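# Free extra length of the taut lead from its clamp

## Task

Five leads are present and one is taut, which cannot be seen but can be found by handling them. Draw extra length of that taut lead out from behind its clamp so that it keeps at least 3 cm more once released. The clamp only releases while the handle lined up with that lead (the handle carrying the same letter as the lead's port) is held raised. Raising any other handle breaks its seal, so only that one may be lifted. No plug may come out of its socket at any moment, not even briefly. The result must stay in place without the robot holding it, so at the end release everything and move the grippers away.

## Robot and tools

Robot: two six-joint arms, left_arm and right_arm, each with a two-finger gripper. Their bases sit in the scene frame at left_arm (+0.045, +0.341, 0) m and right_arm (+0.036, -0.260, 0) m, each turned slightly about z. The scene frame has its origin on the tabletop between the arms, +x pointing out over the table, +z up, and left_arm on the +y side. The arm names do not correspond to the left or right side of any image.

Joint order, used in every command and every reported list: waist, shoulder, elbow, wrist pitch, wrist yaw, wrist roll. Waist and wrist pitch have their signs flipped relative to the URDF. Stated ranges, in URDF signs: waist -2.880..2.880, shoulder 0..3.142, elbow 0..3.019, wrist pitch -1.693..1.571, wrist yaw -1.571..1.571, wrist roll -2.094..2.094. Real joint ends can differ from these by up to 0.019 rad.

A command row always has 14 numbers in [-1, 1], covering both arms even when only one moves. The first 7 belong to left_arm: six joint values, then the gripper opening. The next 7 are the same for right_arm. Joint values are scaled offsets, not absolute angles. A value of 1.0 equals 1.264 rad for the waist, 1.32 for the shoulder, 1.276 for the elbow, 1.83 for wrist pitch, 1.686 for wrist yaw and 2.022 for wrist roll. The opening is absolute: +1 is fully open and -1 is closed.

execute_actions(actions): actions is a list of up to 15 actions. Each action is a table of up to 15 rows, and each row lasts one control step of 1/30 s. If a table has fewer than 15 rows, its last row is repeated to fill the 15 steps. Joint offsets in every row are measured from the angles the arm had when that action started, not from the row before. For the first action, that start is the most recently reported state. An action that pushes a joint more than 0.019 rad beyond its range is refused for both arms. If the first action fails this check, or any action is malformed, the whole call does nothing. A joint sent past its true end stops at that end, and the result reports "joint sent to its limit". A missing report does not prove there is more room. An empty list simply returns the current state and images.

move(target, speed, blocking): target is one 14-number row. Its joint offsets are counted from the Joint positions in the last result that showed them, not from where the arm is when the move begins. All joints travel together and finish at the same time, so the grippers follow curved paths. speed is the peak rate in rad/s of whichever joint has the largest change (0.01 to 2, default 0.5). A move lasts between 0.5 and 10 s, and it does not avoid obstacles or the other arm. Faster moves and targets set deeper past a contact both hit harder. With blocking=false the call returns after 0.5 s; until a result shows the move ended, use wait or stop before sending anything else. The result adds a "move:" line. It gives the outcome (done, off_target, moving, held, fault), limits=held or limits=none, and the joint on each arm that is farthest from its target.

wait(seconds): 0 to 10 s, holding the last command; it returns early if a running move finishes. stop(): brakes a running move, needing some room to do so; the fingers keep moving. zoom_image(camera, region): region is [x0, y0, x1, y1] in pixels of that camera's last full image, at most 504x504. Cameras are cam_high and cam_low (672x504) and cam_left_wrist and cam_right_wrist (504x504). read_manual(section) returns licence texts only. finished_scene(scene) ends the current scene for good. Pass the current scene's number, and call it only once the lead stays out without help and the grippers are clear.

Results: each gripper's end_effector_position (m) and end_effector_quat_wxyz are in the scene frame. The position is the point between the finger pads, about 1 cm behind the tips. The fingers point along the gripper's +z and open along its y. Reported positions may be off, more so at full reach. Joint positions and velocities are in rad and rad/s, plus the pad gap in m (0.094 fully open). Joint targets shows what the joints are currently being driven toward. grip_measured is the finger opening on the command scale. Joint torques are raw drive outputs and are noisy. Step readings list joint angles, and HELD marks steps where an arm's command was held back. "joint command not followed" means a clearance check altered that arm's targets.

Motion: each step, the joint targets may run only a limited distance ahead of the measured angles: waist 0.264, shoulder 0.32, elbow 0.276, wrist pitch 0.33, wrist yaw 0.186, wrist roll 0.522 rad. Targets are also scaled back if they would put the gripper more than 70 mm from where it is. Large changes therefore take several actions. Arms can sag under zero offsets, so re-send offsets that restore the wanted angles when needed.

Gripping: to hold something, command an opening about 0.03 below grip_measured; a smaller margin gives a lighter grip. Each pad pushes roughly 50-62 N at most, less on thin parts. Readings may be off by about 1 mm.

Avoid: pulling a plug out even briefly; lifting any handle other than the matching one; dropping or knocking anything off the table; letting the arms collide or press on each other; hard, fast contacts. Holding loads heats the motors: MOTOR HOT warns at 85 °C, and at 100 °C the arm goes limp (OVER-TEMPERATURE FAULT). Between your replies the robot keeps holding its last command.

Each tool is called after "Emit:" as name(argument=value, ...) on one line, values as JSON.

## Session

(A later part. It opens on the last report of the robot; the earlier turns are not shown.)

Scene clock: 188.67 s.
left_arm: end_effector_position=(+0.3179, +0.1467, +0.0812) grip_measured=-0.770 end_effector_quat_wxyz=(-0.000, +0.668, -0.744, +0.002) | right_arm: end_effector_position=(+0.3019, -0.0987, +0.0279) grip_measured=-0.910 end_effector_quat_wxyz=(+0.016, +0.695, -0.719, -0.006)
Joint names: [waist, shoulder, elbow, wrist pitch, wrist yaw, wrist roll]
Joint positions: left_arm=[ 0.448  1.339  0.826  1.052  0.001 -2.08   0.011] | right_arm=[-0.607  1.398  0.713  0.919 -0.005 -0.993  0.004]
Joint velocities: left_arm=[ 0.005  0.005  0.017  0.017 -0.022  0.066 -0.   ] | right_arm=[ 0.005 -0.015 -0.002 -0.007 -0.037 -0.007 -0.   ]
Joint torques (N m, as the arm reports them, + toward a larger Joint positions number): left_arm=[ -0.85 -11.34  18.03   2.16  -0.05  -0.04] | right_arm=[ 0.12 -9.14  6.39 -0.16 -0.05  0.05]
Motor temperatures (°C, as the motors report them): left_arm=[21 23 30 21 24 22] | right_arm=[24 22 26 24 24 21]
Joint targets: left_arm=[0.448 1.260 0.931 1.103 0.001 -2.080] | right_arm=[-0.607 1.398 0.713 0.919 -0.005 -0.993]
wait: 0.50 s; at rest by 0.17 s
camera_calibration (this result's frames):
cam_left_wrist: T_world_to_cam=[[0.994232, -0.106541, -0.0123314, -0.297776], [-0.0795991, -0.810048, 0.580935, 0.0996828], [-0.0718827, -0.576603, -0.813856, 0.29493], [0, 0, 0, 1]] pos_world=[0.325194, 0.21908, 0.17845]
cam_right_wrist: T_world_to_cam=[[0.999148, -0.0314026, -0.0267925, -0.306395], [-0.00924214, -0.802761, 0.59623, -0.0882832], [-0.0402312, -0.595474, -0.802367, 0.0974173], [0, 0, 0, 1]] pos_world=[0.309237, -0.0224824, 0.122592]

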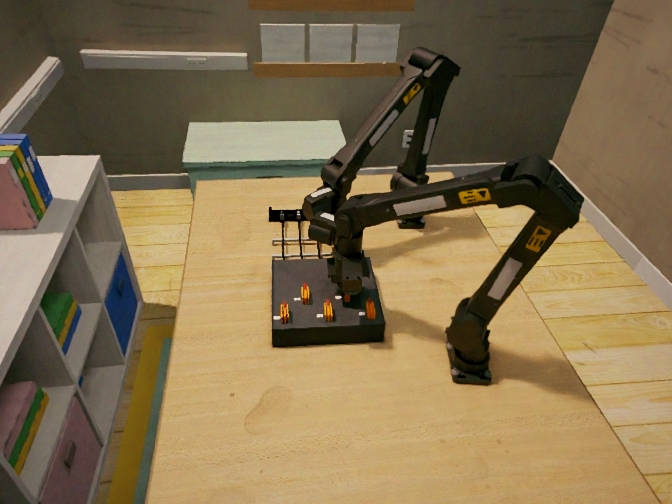

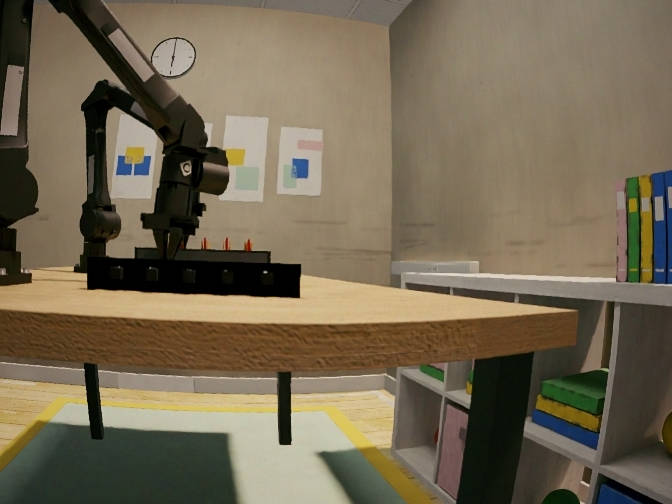

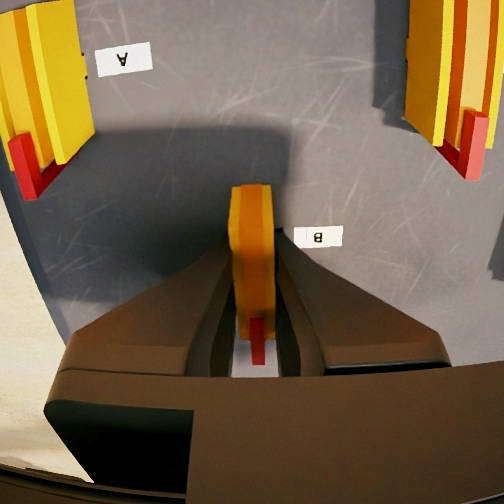

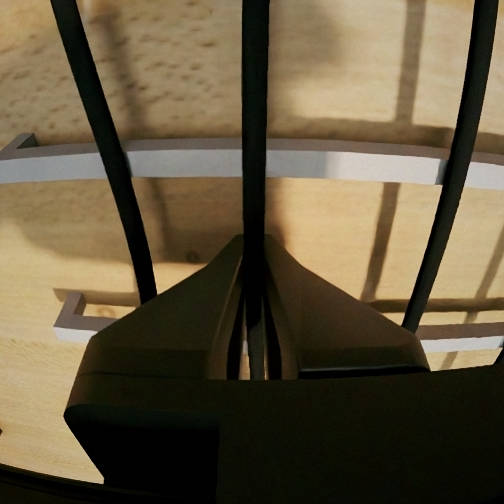

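Emit:
move(target=[0,0.008,-0.014,-0.013,0,0,-0.8, 0,0,0,0,0,0,-0.93], speed=0.05)

Emit:
move(target=[0,0,0.04,0,0,0,-0.67, 0,0,0,0,0,0,-0.93])

Emit:
execute_actions(actions=[[[0,-0.003,0.042,0.004,0,0,-0.67,0,0,0,0,0,0,-0.93],[0,-0.005,0.044,0.007,0,0,-0.67,0,0,0,0,0,0,-0.93],[0,-0.007,0.046,0.01,0,0,-0.67,0,0,0,0,0,0,-0.93],[0,-0.009,0.049,0.013,0,0,-0.67,0,0,0,0,0,0,-0.93],[0,-0.011,0.051,0.016,0,0,-0.67,0,0,0,0,0,0,-0.93],[0,-0.013,0.053,0.019,0,0,-0.67,0,0,0,0,0,0,-0.93],[0,-0.015,0.056,0.022,0,0,-0.67,0,0,0,0,0,0,-0.93],[0,-0.017,0.058,0.025,0,0,-0.67,0,0,0,0,0,0,-0.93],[0,-0.019,0.06,0.028,0,0,-0.67,0,0,0,0,0,0,-0.93]]])

Scene clock: 198.20 s.
left_arm: end_effector_position=(+0.3173, +0.1471, +0.0780) grip_measured=-0.770 end_effector_quat_wxyz=(+0.000, +0.668, -0.744, +0.001) | right_arm: end_effector_position=(+0.3019, -0.0987, +0.0279) grip_measured=-0.910 end_effector_quat_wxyz=(+0.016, +0.695, -0.719, -0.006)
Joint names: [waist, shoulder, elbow, wrist pitch, wrist yaw, wrist roll]
Joint positions: left_arm=[ 0.448  1.344  0.82   1.045  0.001 -2.08   0.011] | right_arm=[-0.607  1.398  0.713  0.919 -0.005 -0.993  0.004]
Joint velocities: left_arm=[ 0.015 -0.005 -0.007  0.017 -0.007  0.022 -0.001] | right_arm=[ 0.024 -0.005 -0.007 -0.002 -0.066 -0.037 -0.001]
Joint torques (N m, as the arm reports them, + toward a larger Joint positions number): left_arm=[-0.84 -5.95  7.1  -1.1  -0.05 -0.04] | right_arm=[-0.39 -9.49  6.43 -0.15 -0.05  0.02]
Motor temperatures (°C, as the motors report them): left_arm=[21 23 31 21 24 22] | right_arm=[24 22 26 24 24 21]
Joint targets: left_arm=[0.448 1.350 0.808 1.028 0.001 -2.080] | right_arm=[-0.607 1.398 0.713 0.919 -0.005 -0.993]
move: done; limits=none; left_arm: farthest joint: the wrist pitch, 0.017 radians from its target (0.024 radians at the start); right_arm: farthest joint: the waist, 0.000 radians from its target (0.000 radians at the start)
camera_calibration (this result's frames):
cam_left_wrist: T_world_to_cam=[[0.994199, -0.106526, -0.0148467, -0.296903], [-0.0782083, -0.810766, 0.580123, 0.101538], [-0.0738353, -0.575596, -0.814394, 0.293019], [0, 0, 0, 1]] pos_world=[0.324757, 0.219356, 0.17532]
cam_right_wrist: T_world_to_cam=[[0.999148, -0.0314026, -0.0267925, -0.306395], [-0.00924214, -0.802761, 0.59623, -0.0882832], [-0.0402312, -0.595474, -0.802367, 0.0974173], [0, 0, 0, 1]] pos_world=[0.309237, -0.0224824, 0.122592]

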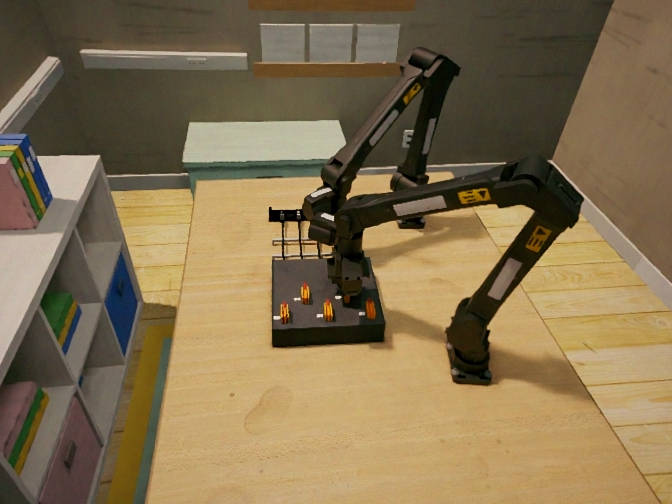

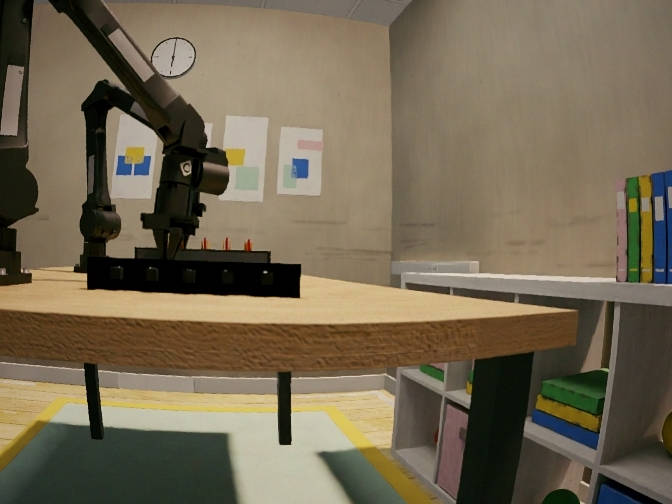

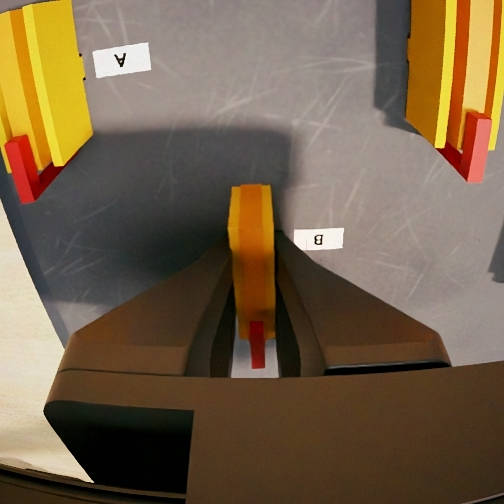

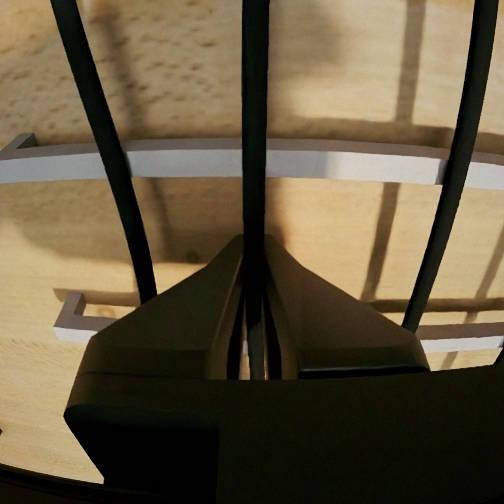

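Scene clock: 198.90 s.
left_arm: end_effector_position=(+0.3175, +0.1472, +0.0781) grip_measured=-0.672 end_effector_quat_wxyz=(-0.000, +0.668, -0.744, +0.001) | right_arm: end_effector_position=(+0.3019, -0.0987, +0.0279) grip_measured=-0.910 end_effector_quat_wxyz=(+0.016, +0.695, -0.719, -0.006)
Joint names: [waist, shoulder, elbow, wrist pitch, wrist yaw, wrist roll]
Joint positions: left_arm=[ 0.448  1.344  0.821  1.045 -0.    -2.08   0.015] | right_arm=[-0.607  1.398  0.713  0.919 -0.005 -0.993  0.004]
Joint velocities: left_arm=[ 0.005  0.024 -0.007 -0.012 -0.022 -0.095  0.   ] | right_arm=[ 0.005  0.005 -0.002  0.017 -0.022 -0.007  0.001]
Joint torques (N m, as the arm reports them, + toward a larger Joint positions number): left_arm=[-0.86 -6.35 12.91 -0.28 -0.02 -0.04] | right_arm=[-0.23 -9.58  6.35 -0.21 -0.06  0.05]
Motor temperatures (°C, as the motors report them): left_arm=[21 23 31 21 24 22] | right_arm=[24 22 26 24 24 21]
Joint targets: left_arm=[0.448 1.344 0.871 1.045 0.001 -2.080] | right_arm=[-0.607 1.398 0.713 0.919 -0.005 -0.993]
move: off_target (left_arm); limits=none; left_arm: farthest joint: the elbow, 0.050 radians from its target (0.051 radians at the start); right_arm: farthest joint: the waist, 0.000 radians from its target (0.000 radians at the start)
camera_calibration (this result's frames):
cam_left_wrist: T_world_to_cam=[[0.994213, -0.106513, -0.0139542, -0.297219], [-0.0787709, -0.811179, 0.579469, 0.101826], [-0.0730403, -0.575017, -0.814875, 0.292876], [0, 0, 0, 1]] pos_world=[0.324912, 0.21935, 0.175505]
cam_right_wrist: T_world_to_cam=[[0.999148, -0.0314026, -0.0267925, -0.306395], [-0.00924214, -0.802761, 0.59623, -0.0882832], [-0.0402312, -0.595474, -0.802367, 0.0974173], [0, 0, 0, 1]] pos_world=[0.309237, -0.0224824, 0.122592]

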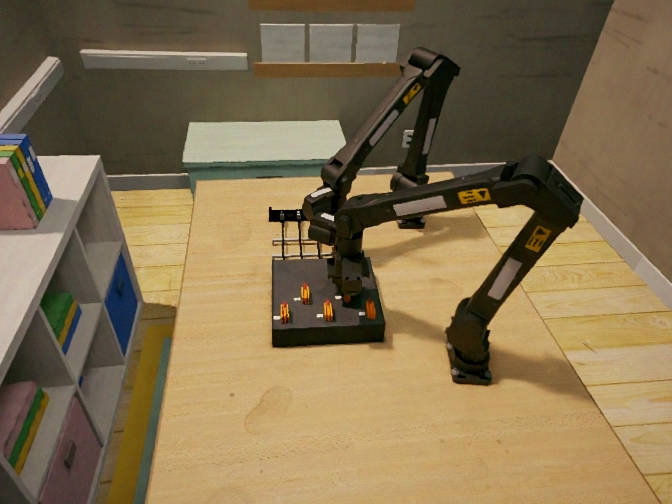

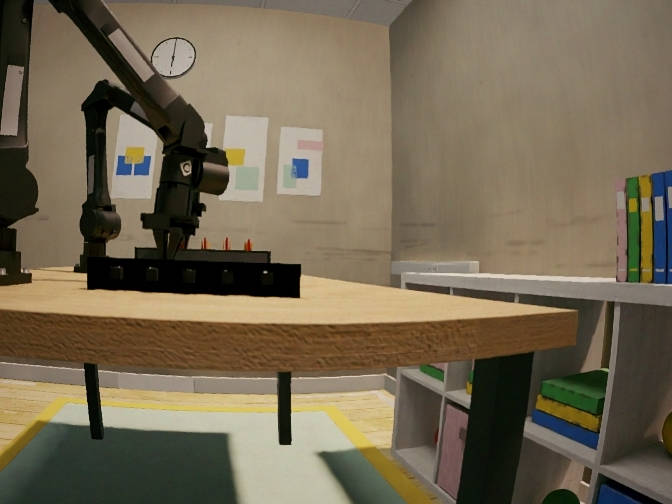

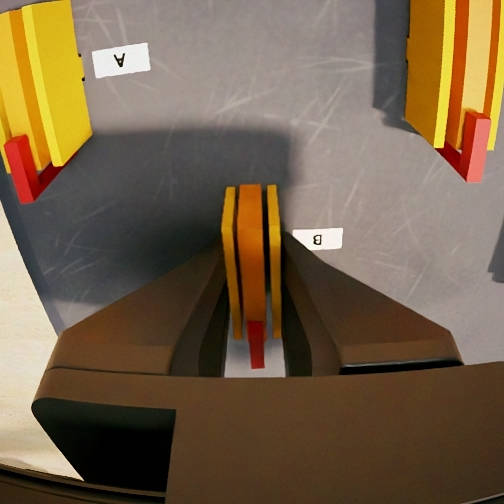

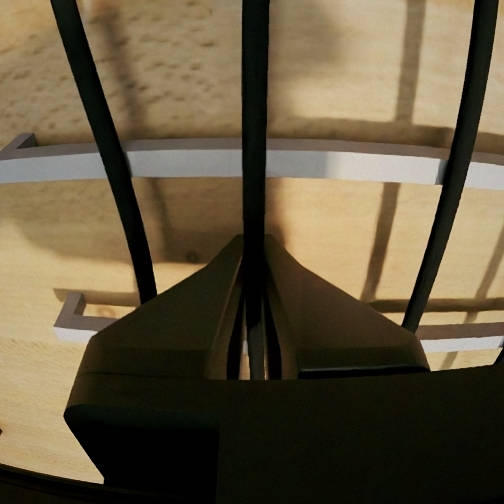

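Scene clock: 199.40 s.
left_arm: end_effector_position=(+0.3160, +0.1480, +0.0832) grip_measured=-0.672 end_effector_quat_wxyz=(+0.002, +0.668, -0.744, -0.008) | right_arm: end_effector_position=(+0.3019, -0.0987, +0.0279) grip_measured=-0.910 end_effector_quat_wxyz=(+0.016, +0.695, -0.719, -0.006)
Joint names: [waist, shoulder, elbow, wrist pitch, wrist yaw, wrist roll]
Joint positions: left_arm=[ 0.448  1.344  0.836  1.079  0.001 -2.08   0.015] | right_arm=[-0.607  1.398  0.713  0.919 -0.005 -0.993  0.004]
Joint velocities: left_arm=[-0.005 -0.015  0.012  0.017 -0.037 -0.051  0.   ] | right_arm=[ 0.005 -0.024 -0.017  0.017 -0.022 -0.081 -0.001]
Joint torques (N m, as the arm reports them, + toward a larger Joint positions number): left_arm=[-0.85 -7.99 13.97  0.6  -0.09 -0.04] | right_arm=[-0.38 -9.52  6.39 -0.19 -0.06  0.04]
Motor temperatures (°C, as the motors report them): left_arm=[21 23 31 21 24 22] | right_arm=[24 22 26 24 24 21]
Joint targets: left_arm=[0.448 1.319 0.897 1.096 0.000 -2.080] | right_arm=[-0.607 1.398 0.713 0.919 -0.005 -0.993]
Step readings (joint positions):
0: left_arm=[0.448 1.344 0.821 1.045 -0.000 -2.080] | right_arm=[-0.607 1.398 0.713 0.919 -0.005 -0.993]
1: left_arm=[0.448 1.344 0.821 1.045 -0.000 -2.080] | right_arm=[-0.607 1.398 0.713 0.919 -0.005 -0.993]
2: left_arm=[0.448 1.344 0.821 1.047 -0.000 -2.080] | right_arm=[-0.607 1.398 0.713 0.919 -0.005 -0.993]
4: left_arm=[0.448 1.344 0.823 1.050 0.001 -2.080] | right_arm=[-0.607 1.398 0.713 0.919 -0.005 -0.993]
8: left_arm=[0.448 1.344 0.827 1.063 0.003 -2.080] | right_arm=[-0.607 1.398 0.713 0.919 -0.005 -0.993]
15: Joint positions above
camera_calibration (this result's frames):
cam_left_wrist: T_world_to_cam=[[0.993858, -0.106284, -0.0308112, -0.294068], [-0.0696063, -0.816881, 0.572591, 0.0979473], [-0.0860263, -0.56693, -0.819262, 0.30068], [0, 0, 0, 1]] pos_world=[0.324947, 0.219221, 0.181191]
cam_right_wrist: T_world_to_cam=[[0.999148, -0.0314026, -0.0267925, -0.306395], [-0.00924214, -0.802761, 0.59623, -0.0882832], [-0.0402312, -0.595474, -0.802367, 0.0974173], [0, 0, 0, 1]] pos_world=[0.309237, -0.0224824, 0.122592]

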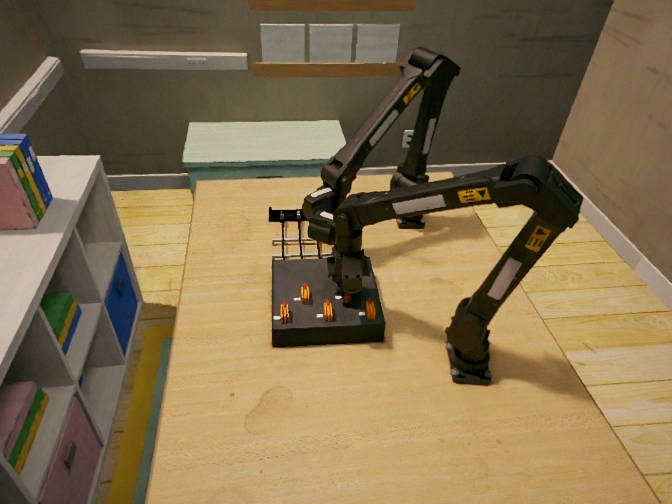

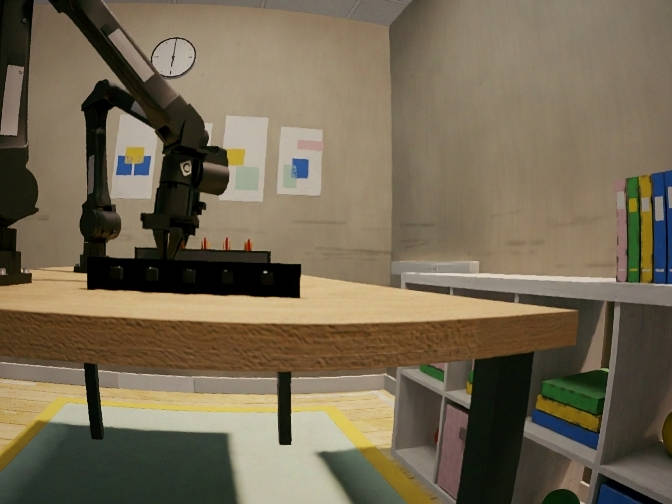

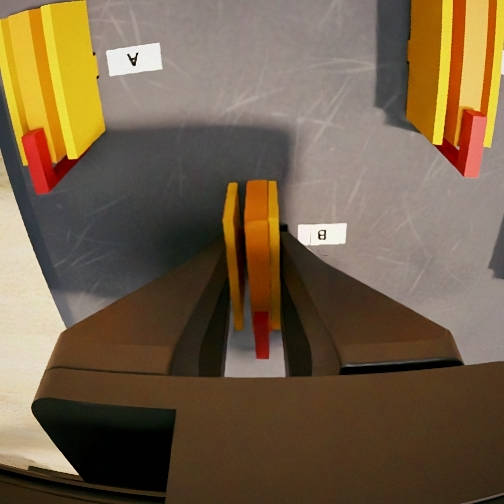

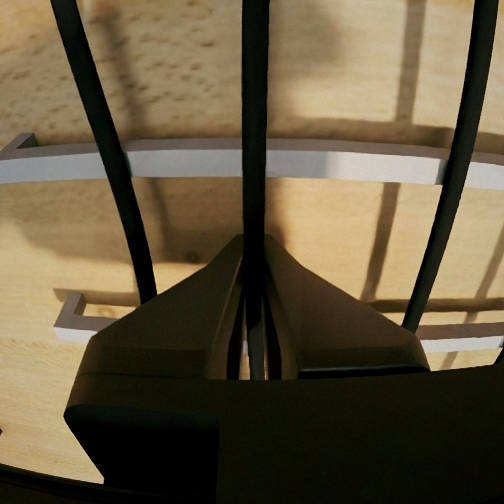

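Emit:
move(target=[0,0,-0.018,-0.025,0,0,-0.5, 0,0,0,0,0,0,-0.93], speed=0.08)

Emit:
move(target=[0,0,0,0,0,0,-0.8, 0,0,0,0,0,0,-0.93])

Emit:
move(target=[0,-0.09,0.065,0.03,0,0,-0.8, 0,0,0,0,0,0,-0.93], speed=0.06)

Scene clock: 205.33 s.
left_arm: end_effector_position=(+0.3179, +0.1469, +0.0780) grip_measured=-0.503 end_effector_quat_wxyz=(-0.001, +0.668, -0.744, +0.002) | right_arm: end_effector_position=(+0.3019, -0.0987, +0.0279) grip_measured=-0.910 end_effector_quat_wxyz=(+0.016, +0.695, -0.719, -0.006)
Joint names: [waist, shoulder, elbow, wrist pitch, wrist yaw, wrist roll]
Joint positions: left_arm=[ 0.448  1.344  0.82   1.042 -0.    -2.08   0.023] | right_arm=[-0.607  1.398  0.713  0.919 -0.005 -0.993  0.004]
Joint velocities: left_arm=[-0.005 -0.015 -0.007  0.002 -0.022  0.051 -0.   ] | right_arm=[ 0.024 -0.005 -0.017  0.007 -0.037  0.022 -0.001]
Joint torques (N m, as the arm reports them, + toward a larger Joint positions number): left_arm=[-0.83 -6.33  7.53 -0.75  0.   -0.04] | right_arm=[-0.23 -9.71  6.41 -0.18 -0.07  0.04]
Motor temperatures (°C, as the motors report them): left_arm=[21 23 31 21 24 22] | right_arm=[24 22 26 24 24 21]
Joint targets: left_arm=[0.448 1.344 0.813 1.033 0.001 -2.080] | right_arm=[-0.607 1.398 0.713 0.919 -0.005 -0.993]
move: done; limits=none; left_arm: farthest joint: the wrist pitch, 0.009 radians from its target (0.046 radians at the start); right_arm: farthest joint: the waist, 0.000 radians from its target (0.000 radians at the start)
camera_calibration (this result's frames):
cam_left_wrist: T_world_to_cam=[[0.994238, -0.10653, -0.0119582, -0.297809], [-0.0798527, -0.81041, 0.580396, 0.101858], [-0.0715207, -0.576097, -0.814247, 0.292267], [0, 0, 0, 1]] pos_world=[0.325129, 0.219195, 0.175298]
cam_right_wrist: T_world_to_cam=[[0.999148, -0.0314026, -0.0267925, -0.306395], [-0.00924214, -0.802761, 0.59623, -0.0882832], [-0.0402312, -0.595474, -0.802367, 0.0974173], [0, 0, 0, 1]] pos_world=[0.309237, -0.0224824, 0.122592]

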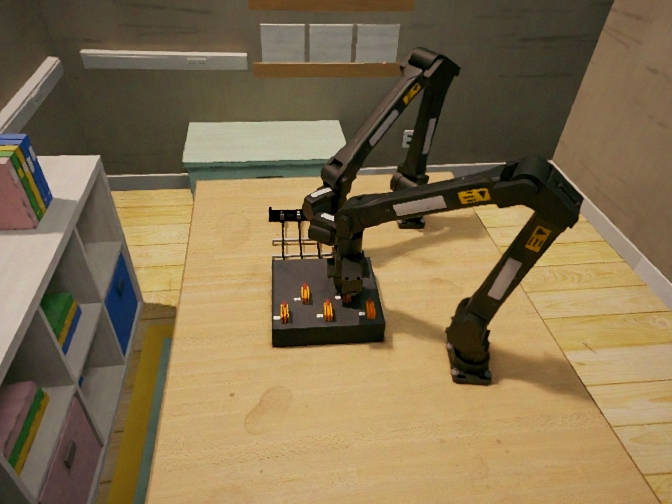

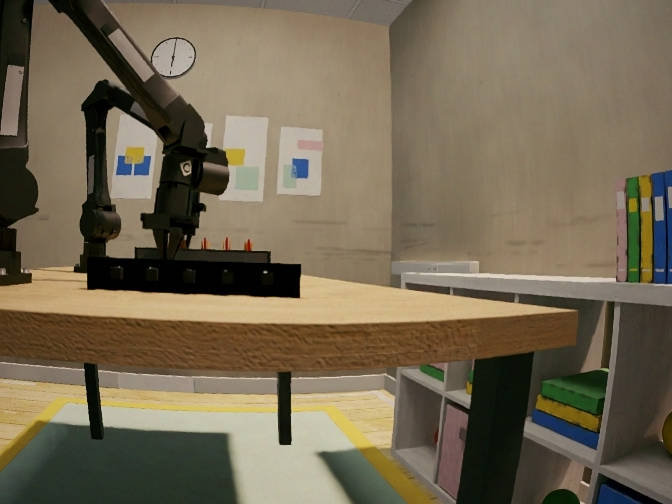

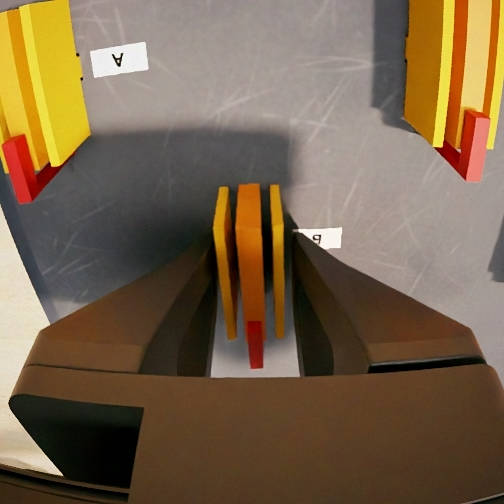

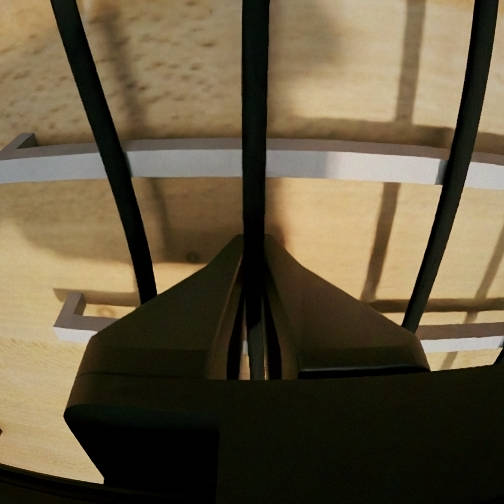

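Scene clock: 205.83 s.
left_arm: end_effector_position=(+0.3175, +0.1469, +0.0780) grip_measured=-0.770 end_effector_quat_wxyz=(+0.000, +0.668, -0.744, +0.002) | right_arm: end_effector_position=(+0.3019, -0.0987, +0.0279) grip_measured=-0.910 end_effector_quat_wxyz=(+0.016, +0.695, -0.719, -0.006)
Joint names: [waist, shoulder, elbow, wrist pitch, wrist yaw, wrist roll]
Joint positions: left_arm=[ 0.448  1.344  0.82   1.044  0.001 -2.08   0.011] | right_arm=[-0.607  1.398  0.713  0.919 -0.005 -0.993  0.004]
Joint velocities: left_arm=[-0.005 -0.005  0.007 -0.007 -0.007  0.066  0.   ] | right_arm=[ 0.015 -0.005  0.002 -0.007  0.022 -0.081 -0.   ]
Joint torques (N m, as the arm reports them, + toward a larger Joint positions number): left_arm=[-0.86 -6.34  8.22 -0.37 -0.12 -0.05] | right_arm=[-0.19 -9.46  6.53 -0.18 -0.06  0.05]
Motor temperatures (°C, as the motors report them): left_arm=[21 23 31 21 24 22] | right_arm=[24 22 26 24 24 21]
Joint targets: left_arm=[0.448 1.344 0.820 1.042 -0.000 -2.080] | right_arm=[-0.607 1.398 0.713 0.919 -0.005 -0.993]
move: done; limits=none; left_arm: farthest joint: the wrist pitch, 0.002 radians from its target (0.000 radians at the start); right_arm: farthest joint: the waist, 0.000 radians from its target (0.000 radians at the start)
camera_calibration (this result's frames):
cam_left_wrist: T_world_to_cam=[[0.994209, -0.106541, -0.0140353, -0.29718], [-0.0786224, -0.8102, 0.580856, 0.101368], [-0.0732564, -0.576389, -0.813885, 0.292802], [0, 0, 0, 1]] pos_world=[0.324879, 0.219234, 0.175256]
cam_right_wrist: T_world_to_cam=[[0.999148, -0.0314026, -0.0267925, -0.306395], [-0.00924214, -0.802761, 0.59623, -0.0882832], [-0.0402312, -0.595474, -0.802367, 0.0974173], [0, 0, 0, 1]] pos_world=[0.309237, -0.0224824, 0.122592]

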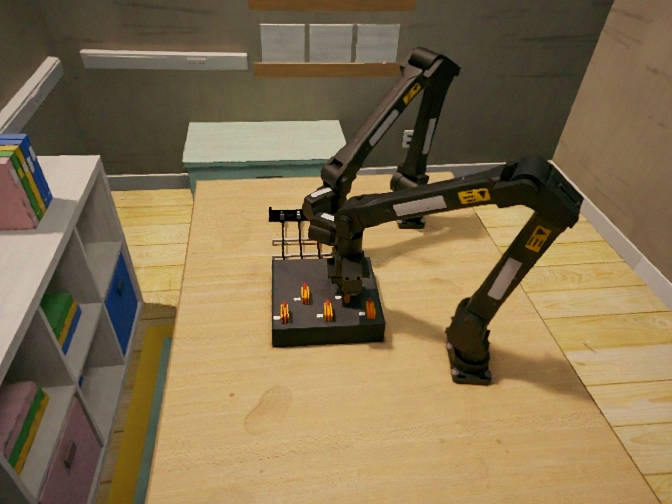

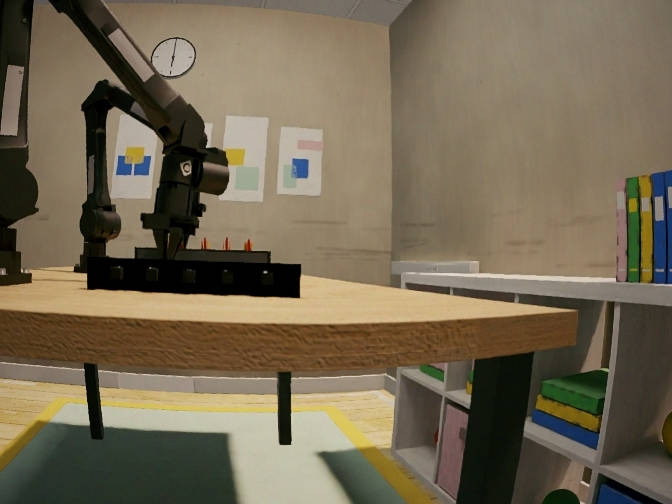

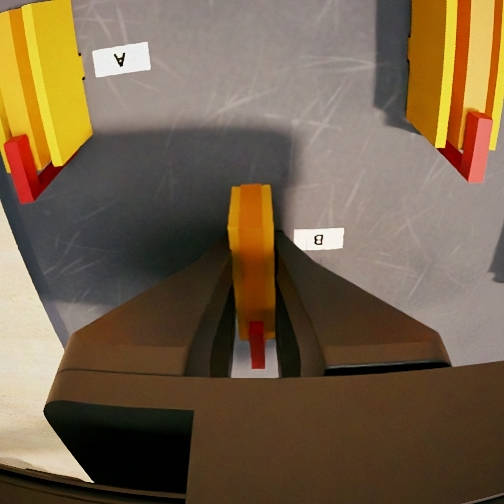

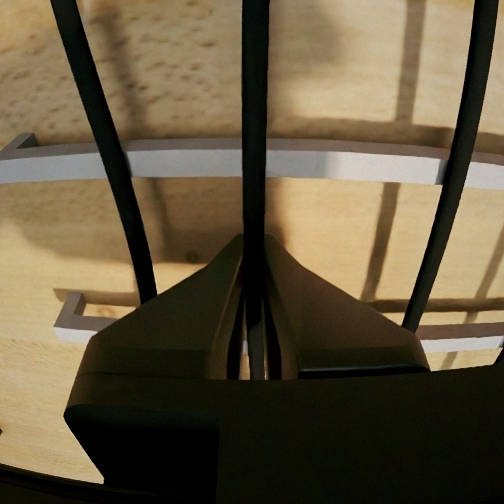

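Scene clock: 208.03 s.
left_arm: end_effector_position=(+0.3184, +0.1461, +0.0898) grip_measured=-0.770 end_effector_quat_wxyz=(-0.002, +0.668, -0.744, +0.015) | right_arm: end_effector_position=(+0.3019, -0.0987, +0.0279) grip_measured=-0.910 end_effector_quat_wxyz=(+0.016, +0.695, -0.719, -0.006)
Joint names: [waist, shoulder, elbow, wrist pitch, wrist yaw, wrist roll]
Joint positions: left_arm=[ 0.448  1.311  0.825  1.054  0.002 -2.08   0.011] | right_arm=[-0.607  1.398  0.713  0.919 -0.005 -0.993  0.004]
Joint velocities: left_arm=[ 0.005  0.005 -0.017  0.007  0.066 -0.037  0.   ] | right_arm=[ 0.005  0.005 -0.002 -0.012  0.051  0.066  0.001]
Joint torques (N m, as the arm reports them, + toward a larger Joint positions number): left_arm=[ -0.87 -11.61  15.65   1.86  -0.05  -0.04] | right_arm=[-0.09 -9.58  6.39 -0.26 -0.04  0.07]
Motor temperatures (°C, as the motors report them): left_arm=[21 23 31 21 24 22] | right_arm=[24 22 26 24 24 21]
Joint targets: left_arm=[0.448 1.225 0.903 1.099 0.002 -2.080] | right_arm=[-0.607 1.398 0.713 0.919 -0.005 -0.993]
move: off_target (left_arm); limits=none; left_arm: farthest joint: the shoulder, 0.086 radians from its target (0.119 radians at the start); right_arm: farthest joint: the waist, 0.000 radians from its target (0.000 radians at the start)
camera_calibration (this result's frames):
cam_left_wrist: T_world_to_cam=[[0.994256, -0.106582, 0.00973274, -0.300181], [-0.0916273, -0.800685, 0.592038, 0.0957286], [-0.0553079, -0.589529, -0.805851, 0.297516], [0, 0, 0, 1]] pos_world=[0.323684, 0.220049, 0.186001]
cam_right_wrist: T_world_to_cam=[[0.999148, -0.0314026, -0.0267925, -0.306395], [-0.00924214, -0.802761, 0.59623, -0.0882832], [-0.0402312, -0.595474, -0.802367, 0.0974173], [0, 0, 0, 1]] pos_world=[0.309237, -0.0224824, 0.122592]

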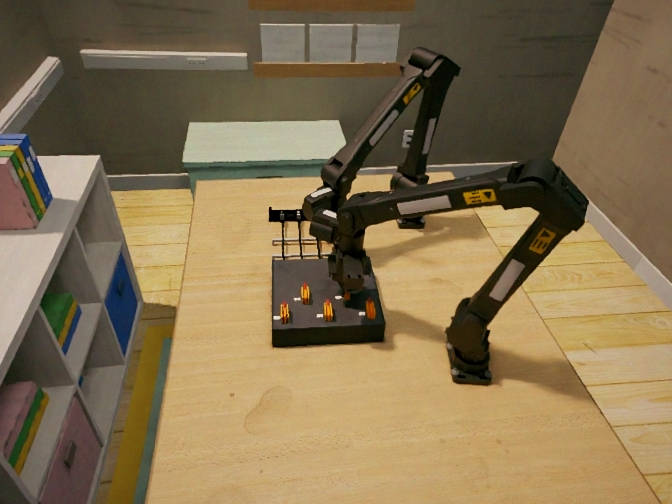

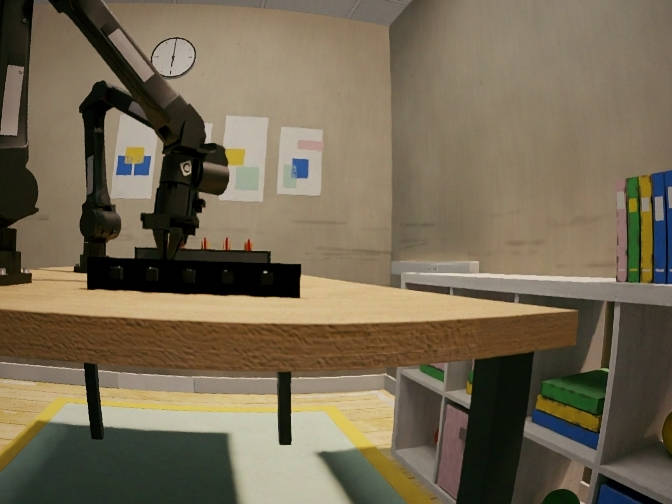

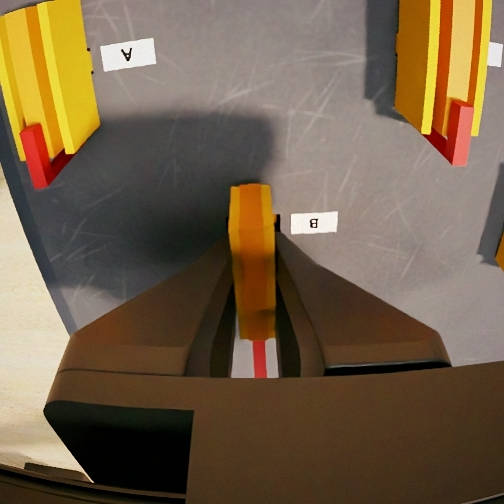

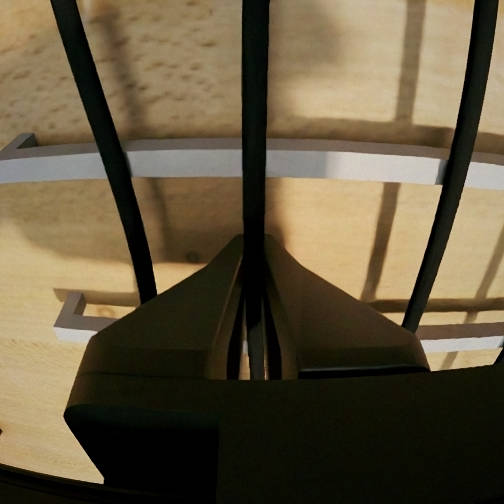

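Emit:
execute_actions(actions=[[[0,-0.06,0.055,0.022,0,0,-0.8,0.01,-0.004,0,0.007,0.003,-0.004,-0.93],[0,-0.06,0.055,0.022,0,0,-0.8,0.015,-0.006,0,0.011,0.004,-0.006,-0.93],[0,-0.06,0.055,0.022,0,0,-0.8,0.02,-0.008,0,0.014,0.006,-0.008,-0.93],[0,-0.06,0.055,0.022,0,0,-0.8,0.025,-0.01,0,0.018,0.007,-0.01,-0.93],[0,-0.06,0.055,0.022,0,0,-0.8,0.03,-0.013,0,0.021,0.009,-0.013,-0.93],[0,-0.06,0.055,0.022,0,0,-0.8,0.036,-0.015,0,0.025,0.01,-0.015,-0.93]],[[0,-0.06,0.055,0.022,0,0,-0.8,0.03,-0.008,0,0.02,0.012,-0.01,-0.93],[0,-0.06,0.055,0.022,0,0,-0.8,0.033,-0.012,0,0.022,0.012,-0.012,-0.93],[0,-0.06,0.055,0.022,0,0,-0.8,0.036,-0.015,0,0.025,0.012,-0.015,-0.93]]])

Scene clock: 220.77 s.
left_arm: end_effector_position=(+0.3184, +0.1462, +0.0896) grip_measured=-0.770 end_effector_quat_wxyz=(-0.002, +0.668, -0.744, +0.015) | right_arm: end_effector_position=(+0.3060, -0.1071, +0.0390) grip_measured=-0.910 end_effector_quat_wxyz=(+0.005, +0.695, -0.719, -0.007)
Joint names: [waist, shoulder, elbow, wrist pitch, wrist yaw, wrist roll]
Joint positions: left_arm=[ 0.448  1.312  0.825  1.054  0.002 -2.08   0.011] | right_arm=[-0.573  1.36   0.713  0.937 -0.012 -1.026  0.004]
Joint velocities: left_arm=[-0.005 -0.005 -0.007  0.007  0.022 -0.037  0.   ] | right_arm=[ 0.005 -0.005 -0.007  0.007 -0.051  0.007 -0.   ]
Joint torques (N m, as the arm reports them, + toward a larger Joint positions number): left_arm=[ -0.88 -11.19  14.92   1.63  -0.05  -0.04] | right_arm=[ 1.65 -9.11  6.74  1.34  0.77 -0.1 ]
Motor temperatures (°C, as the motors report them): left_arm=[21 23 32 21 24 22] | right_arm=[24 22 26 24 24 21]
Joint targets: left_arm=[0.448 1.233 0.895 1.094 0.002 -2.080] | right_arm=[-0.546 1.359 0.713 0.973 0.010 -1.039]
Step readings (joint positions; steps 1 to 15: 1st action; 16 to 30: 2nd action):
0: left_arm=[0.448 1.311 0.825 1.054 0.002 -2.080] | right_arm=[-0.607 1.398 0.713 0.919 -0.005 -0.993]
1: left_arm=[0.448 1.312 0.825 1.054 0.002 -2.080] | right_arm=[-0.607 1.398 0.713 0.919 -0.005 -0.993]
2: left_arm=[0.448 1.312 0.825 1.054 0.002 -2.080] | right_arm=[-0.606 1.398 0.713 0.919 -0.004 -0.993]
4: left_arm=[0.448 1.312 0.825 1.054 0.002 -2.080] | right_arm=[-0.604 1.397 0.713 0.919 -0.006 -0.994]
8: left_arm=[0.448 1.312 0.825 1.054 0.002 -2.080] | right_arm=[-0.596 1.386 0.713 0.924 -0.011 -1.003]
15: left_arm=[0.448 1.312 0.825 1.054 0.002 -2.080] | right_arm=[-0.592 1.379 0.713 0.927 -0.011 -1.009]
16: left_arm=[0.448 1.312 0.825 1.054 0.002 -2.080] | right_arm=[-0.591 1.378 0.713 0.927 -0.011 -1.011]
17: left_arm=[0.448 1.312 0.825 1.054 0.002 -2.080] | right_arm=[-0.590 1.377 0.713 0.927 -0.011 -1.012]
19: left_arm=[0.448 1.312 0.825 1.054 0.002 -2.080] | right_arm=[-0.584 1.371 0.713 0.931 -0.012 -1.018]
23: left_arm=[0.448 1.312 0.825 1.054 0.002 -2.080] | right_arm=[-0.574 1.360 0.713 0.936 -0.012 -1.023]
30: Joint positions above
camera_calibration (this result's frames):
cam_left_wrist: T_world_to_cam=[[0.994259, -0.106585, 0.00940004, -0.300137], [-0.0914433, -0.800815, 0.591889, 0.0957794], [-0.0555585, -0.589351, -0.805965, 0.297488], [0, 0, 0, 1]] pos_world=[0.323701, 0.220037, 0.185896]
cam_right_wrist: T_world_to_cam=[[0.999409, -0.0316131, -0.0134974, -0.311125], [-0.0178434, -0.812738, 0.582357, -0.09955], [-0.0293799, -0.581772, -0.812821, 0.100056], [0, 0, 0, 1]] pos_world=[0.312104, -0.0325341, 0.135101]

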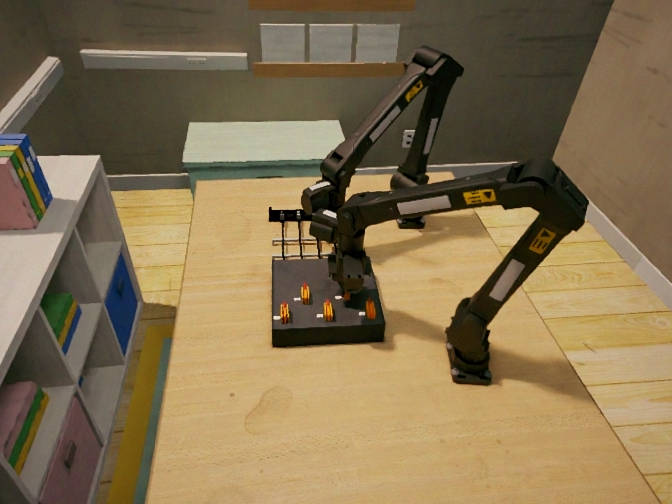

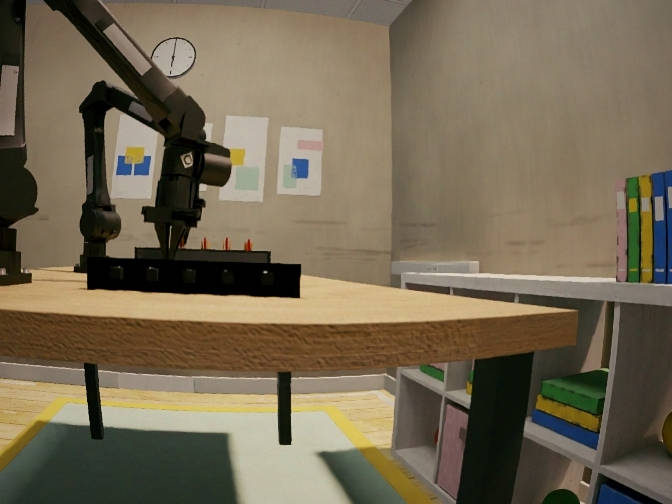

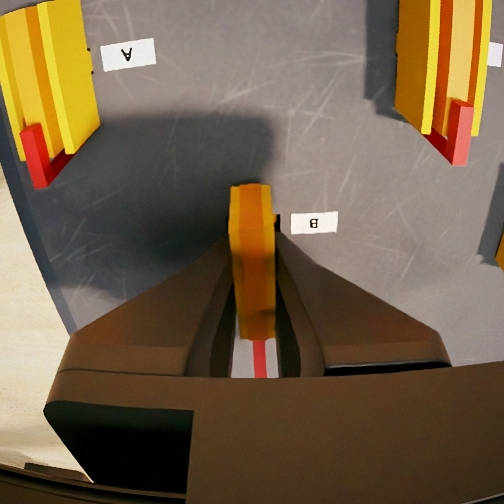

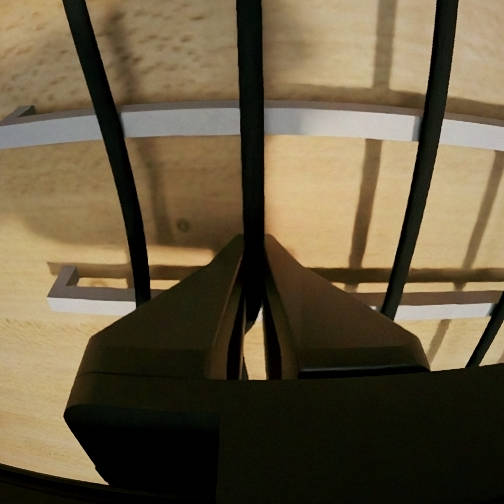

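Moving now. Continue.

Emit:
execute_actions(actions=[[[0,-0.06,0.055,0.022,0,0,-0.8,0.028,-0.006,0,0.024,0.013,-0.01,-0.93],[0,-0.06,0.055,0.022,0,0,-0.8,0.033,-0.012,0,0.029,0.013,-0.013,-0.93],[0,-0.06,0.055,0.022,0,0,-0.8,0.038,-0.018,0,0.034,0.013,-0.017,-0.93]],[[0,-0.06,0.055,0.022,0,0,-0.8,0.028,-0.006,0,0.024,0.013,-0.01,-0.93],[0,-0.06,0.055,0.022,0,0,-0.8,0.033,-0.012,0,0.029,0.013,-0.013,-0.93],[0,-0.06,0.055,0.022,0,0,-0.8,0.038,-0.018,0,0.034,0.013,-0.017,-0.93]],[[0,-0.06,0.055,0.022,0,0,-0.8,0.028,-0.006,0,0.024,0.013,-0.01,-0.93],[0,-0.06,0.055,0.022,0,0,-0.8,0.033,-0.012,0,0.029,0.013,-0.013,-0.93],[0,-0.06,0.055,0.022,0,0,-0.8,0.038,-0.018,0,0.034,0.013,-0.017,-0.93]],[[0,-0.06,0.055,0.022,0,0,-0.8,0.028,-0.006,0,0.024,0.013,-0.01,-0.93],[0,-0.06,0.055,0.022,0,0,-0.8,0.033,-0.012,0,0.029,0.013,-0.013,-0.93],[0,-0.06,0.055,0.022,0,0,-0.8,0.038,-0.018,0,0.034,0.013,-0.017,-0.93]]])

Scene clock: 233.70 s.
left_arm: end_effector_position=(+0.3184, +0.1462, +0.0896) grip_measured=-0.770 end_effector_quat_wxyz=(-0.002, +0.668, -0.744, +0.015) | right_arm: end_effector_position=(+0.2976, -0.1425, +0.0644) grip_measured=-0.910 end_effector_quat_wxyz=(+0.021, +0.689, -0.724, -0.014)
Joint names: [waist, shoulder, elbow, wrist pitch, wrist yaw, wrist roll]
Joint positions: left_arm=[ 0.448  1.312  0.825  1.054  0.002 -2.08   0.011] | right_arm=[-0.479  1.272  0.713  1.062 -0.012 -1.104  0.004]
Joint velocities: left_arm=[-0.005 -0.005 -0.007 -0.002 -0.007 -0.022 -0.001] | right_arm=[ 0.005 -0.015  0.002  0.002  0.007 -0.066  0.   ]
Joint torques (N m, as the arm reports them, + toward a larger Joint positions number): left_arm=[ -0.86 -11.15  14.93   1.63  -0.05  -0.04] | right_arm=[ 1.38 -8.22  6.94  1.09  0.77 -0.13]
Motor temperatures (°C, as the motors report them): left_arm=[21 23 32 21 24 22] | right_arm=[24 22 26 24 24 21]
Joint targets: left_arm=[0.448 1.233 0.895 1.094 0.002 -2.080] | right_arm=[-0.455 1.271 0.713 1.090 0.010 -1.121]
Step readings (joint positions; steps 1 to 15: 1st action; 16 to 30: 2nd action; 31 to 45: 3rd action; 46 to 60: 4th action):
0: left_arm=[0.448 1.312 0.825 1.054 0.002 -2.080] | right_arm=[-0.573 1.360 0.713 0.937 -0.012 -1.027]
1: left_arm=[0.448 1.312 0.825 1.054 0.002 -2.080] | right_arm=[-0.573 1.360 0.713 0.939 -0.012 -1.028]
2: left_arm=[0.448 1.312 0.825 1.054 0.002 -2.080] | right_arm=[-0.571 1.359 0.713 0.942 -0.012 -1.030]
4: left_arm=[0.448 1.312 0.825 1.054 0.002 -2.080] | right_arm=[-0.564 1.352 0.713 0.954 -0.012 -1.036]
8: left_arm=[0.448 1.312 0.825 1.054 0.002 -2.080] | right_arm=[-0.550 1.339 0.713 0.965 -0.012 -1.043]
15: left_arm=[0.448 1.312 0.825 1.054 0.002 -2.080] | right_arm=[-0.550 1.338 0.713 0.967 -0.012 -1.047]
16: left_arm=[0.448 1.312 0.825 1.054 0.002 -2.080] | right_arm=[-0.549 1.338 0.713 0.968 -0.012 -1.048]
17: left_arm=[0.448 1.312 0.825 1.054 0.002 -2.080] | right_arm=[-0.547 1.337 0.713 0.972 -0.012 -1.050]
19: left_arm=[0.448 1.312 0.825 1.054 0.002 -2.080] | right_arm=[-0.540 1.332 0.713 0.986 -0.012 -1.056]
23: left_arm=[0.448 1.312 0.825 1.054 0.002 -2.080] | right_arm=[-0.527 1.318 0.713 0.995 -0.012 -1.063]
30: left_arm=[0.448 1.312 0.825 1.054 0.002 -2.080] | right_arm=[-0.526 1.317 0.713 0.996 -0.012 -1.067]
31: left_arm=[0.448 1.312 0.825 1.054 0.002 -2.080] | right_arm=[-0.526 1.317 0.713 0.998 -0.012 -1.068]
32: left_arm=[0.448 1.312 0.825 1.054 0.002 -2.080] | right_arm=[-0.524 1.315 0.713 1.003 -0.012 -1.070]
34: left_arm=[0.448 1.312 0.825 1.054 0.002 -2.080] | right_arm=[-0.516 1.310 0.713 1.016 -0.012 -1.076]
38: left_arm=[0.448 1.312 0.825 1.054 0.002 -2.080] | right_arm=[-0.504 1.296 0.713 1.026 -0.012 -1.083]
45: left_arm=[0.448 1.312 0.825 1.054 0.002 -2.080] | right_arm=[-0.503 1.294 0.713 1.027 -0.012 -1.086]
46: left_arm=[0.448 1.312 0.825 1.054 0.002 -2.080] | right_arm=[-0.503 1.294 0.713 1.029 -0.012 -1.088]
47: left_arm=[0.448 1.312 0.825 1.054 0.002 -2.080] | right_arm=[-0.501 1.293 0.713 1.034 -0.012 -1.089]
49: left_arm=[0.448 1.312 0.825 1.054 0.002 -2.080] | right_arm=[-0.493 1.288 0.713 1.048 -0.012 -1.095]
53: left_arm=[0.448 1.312 0.825 1.054 0.002 -2.080] | right_arm=[-0.480 1.273 0.713 1.059 -0.012 -1.101]
60: Joint positions above
camera_calibration (this result's frames):
cam_left_wrist: T_world_to_cam=[[0.994259, -0.106585, 0.00940004, -0.300137], [-0.0914433, -0.800815, 0.591889, 0.0957794], [-0.0555585, -0.589351, -0.805965, 0.297488], [0, 0, 0, 1]] pos_world=[0.323701, 0.220037, 0.185896]
cam_right_wrist: T_world_to_cam=[[0.997823, -0.0476667, -0.0455811, -0.303199], [-0.0113042, -0.804499, 0.593847, -0.144812], [-0.0649766, -0.592038, -0.803286, 0.108339], [0, 0, 0, 1]] pos_world=[0.307941, -0.0668127, 0.159204]

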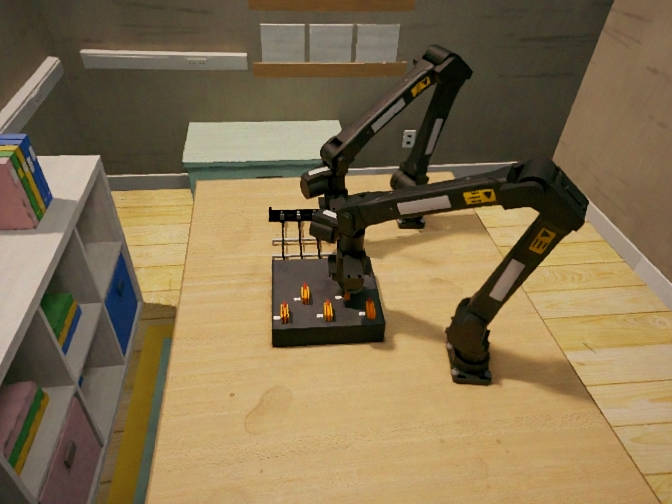

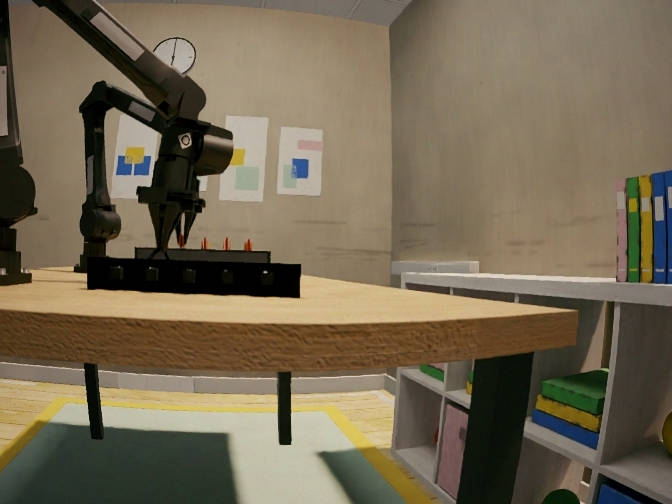

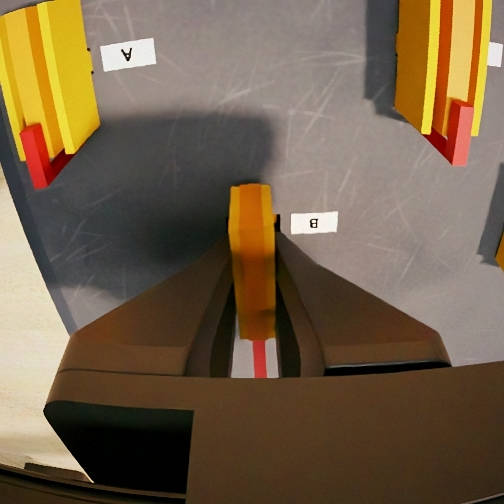

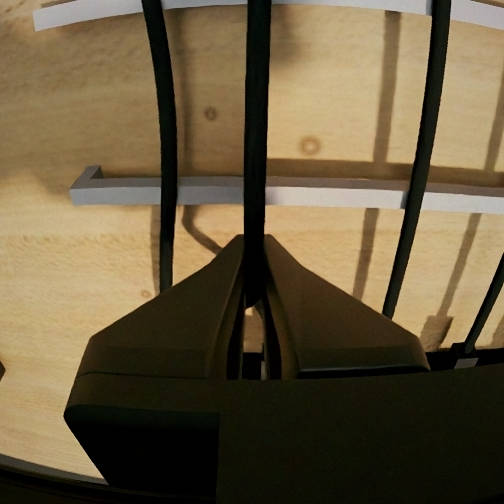

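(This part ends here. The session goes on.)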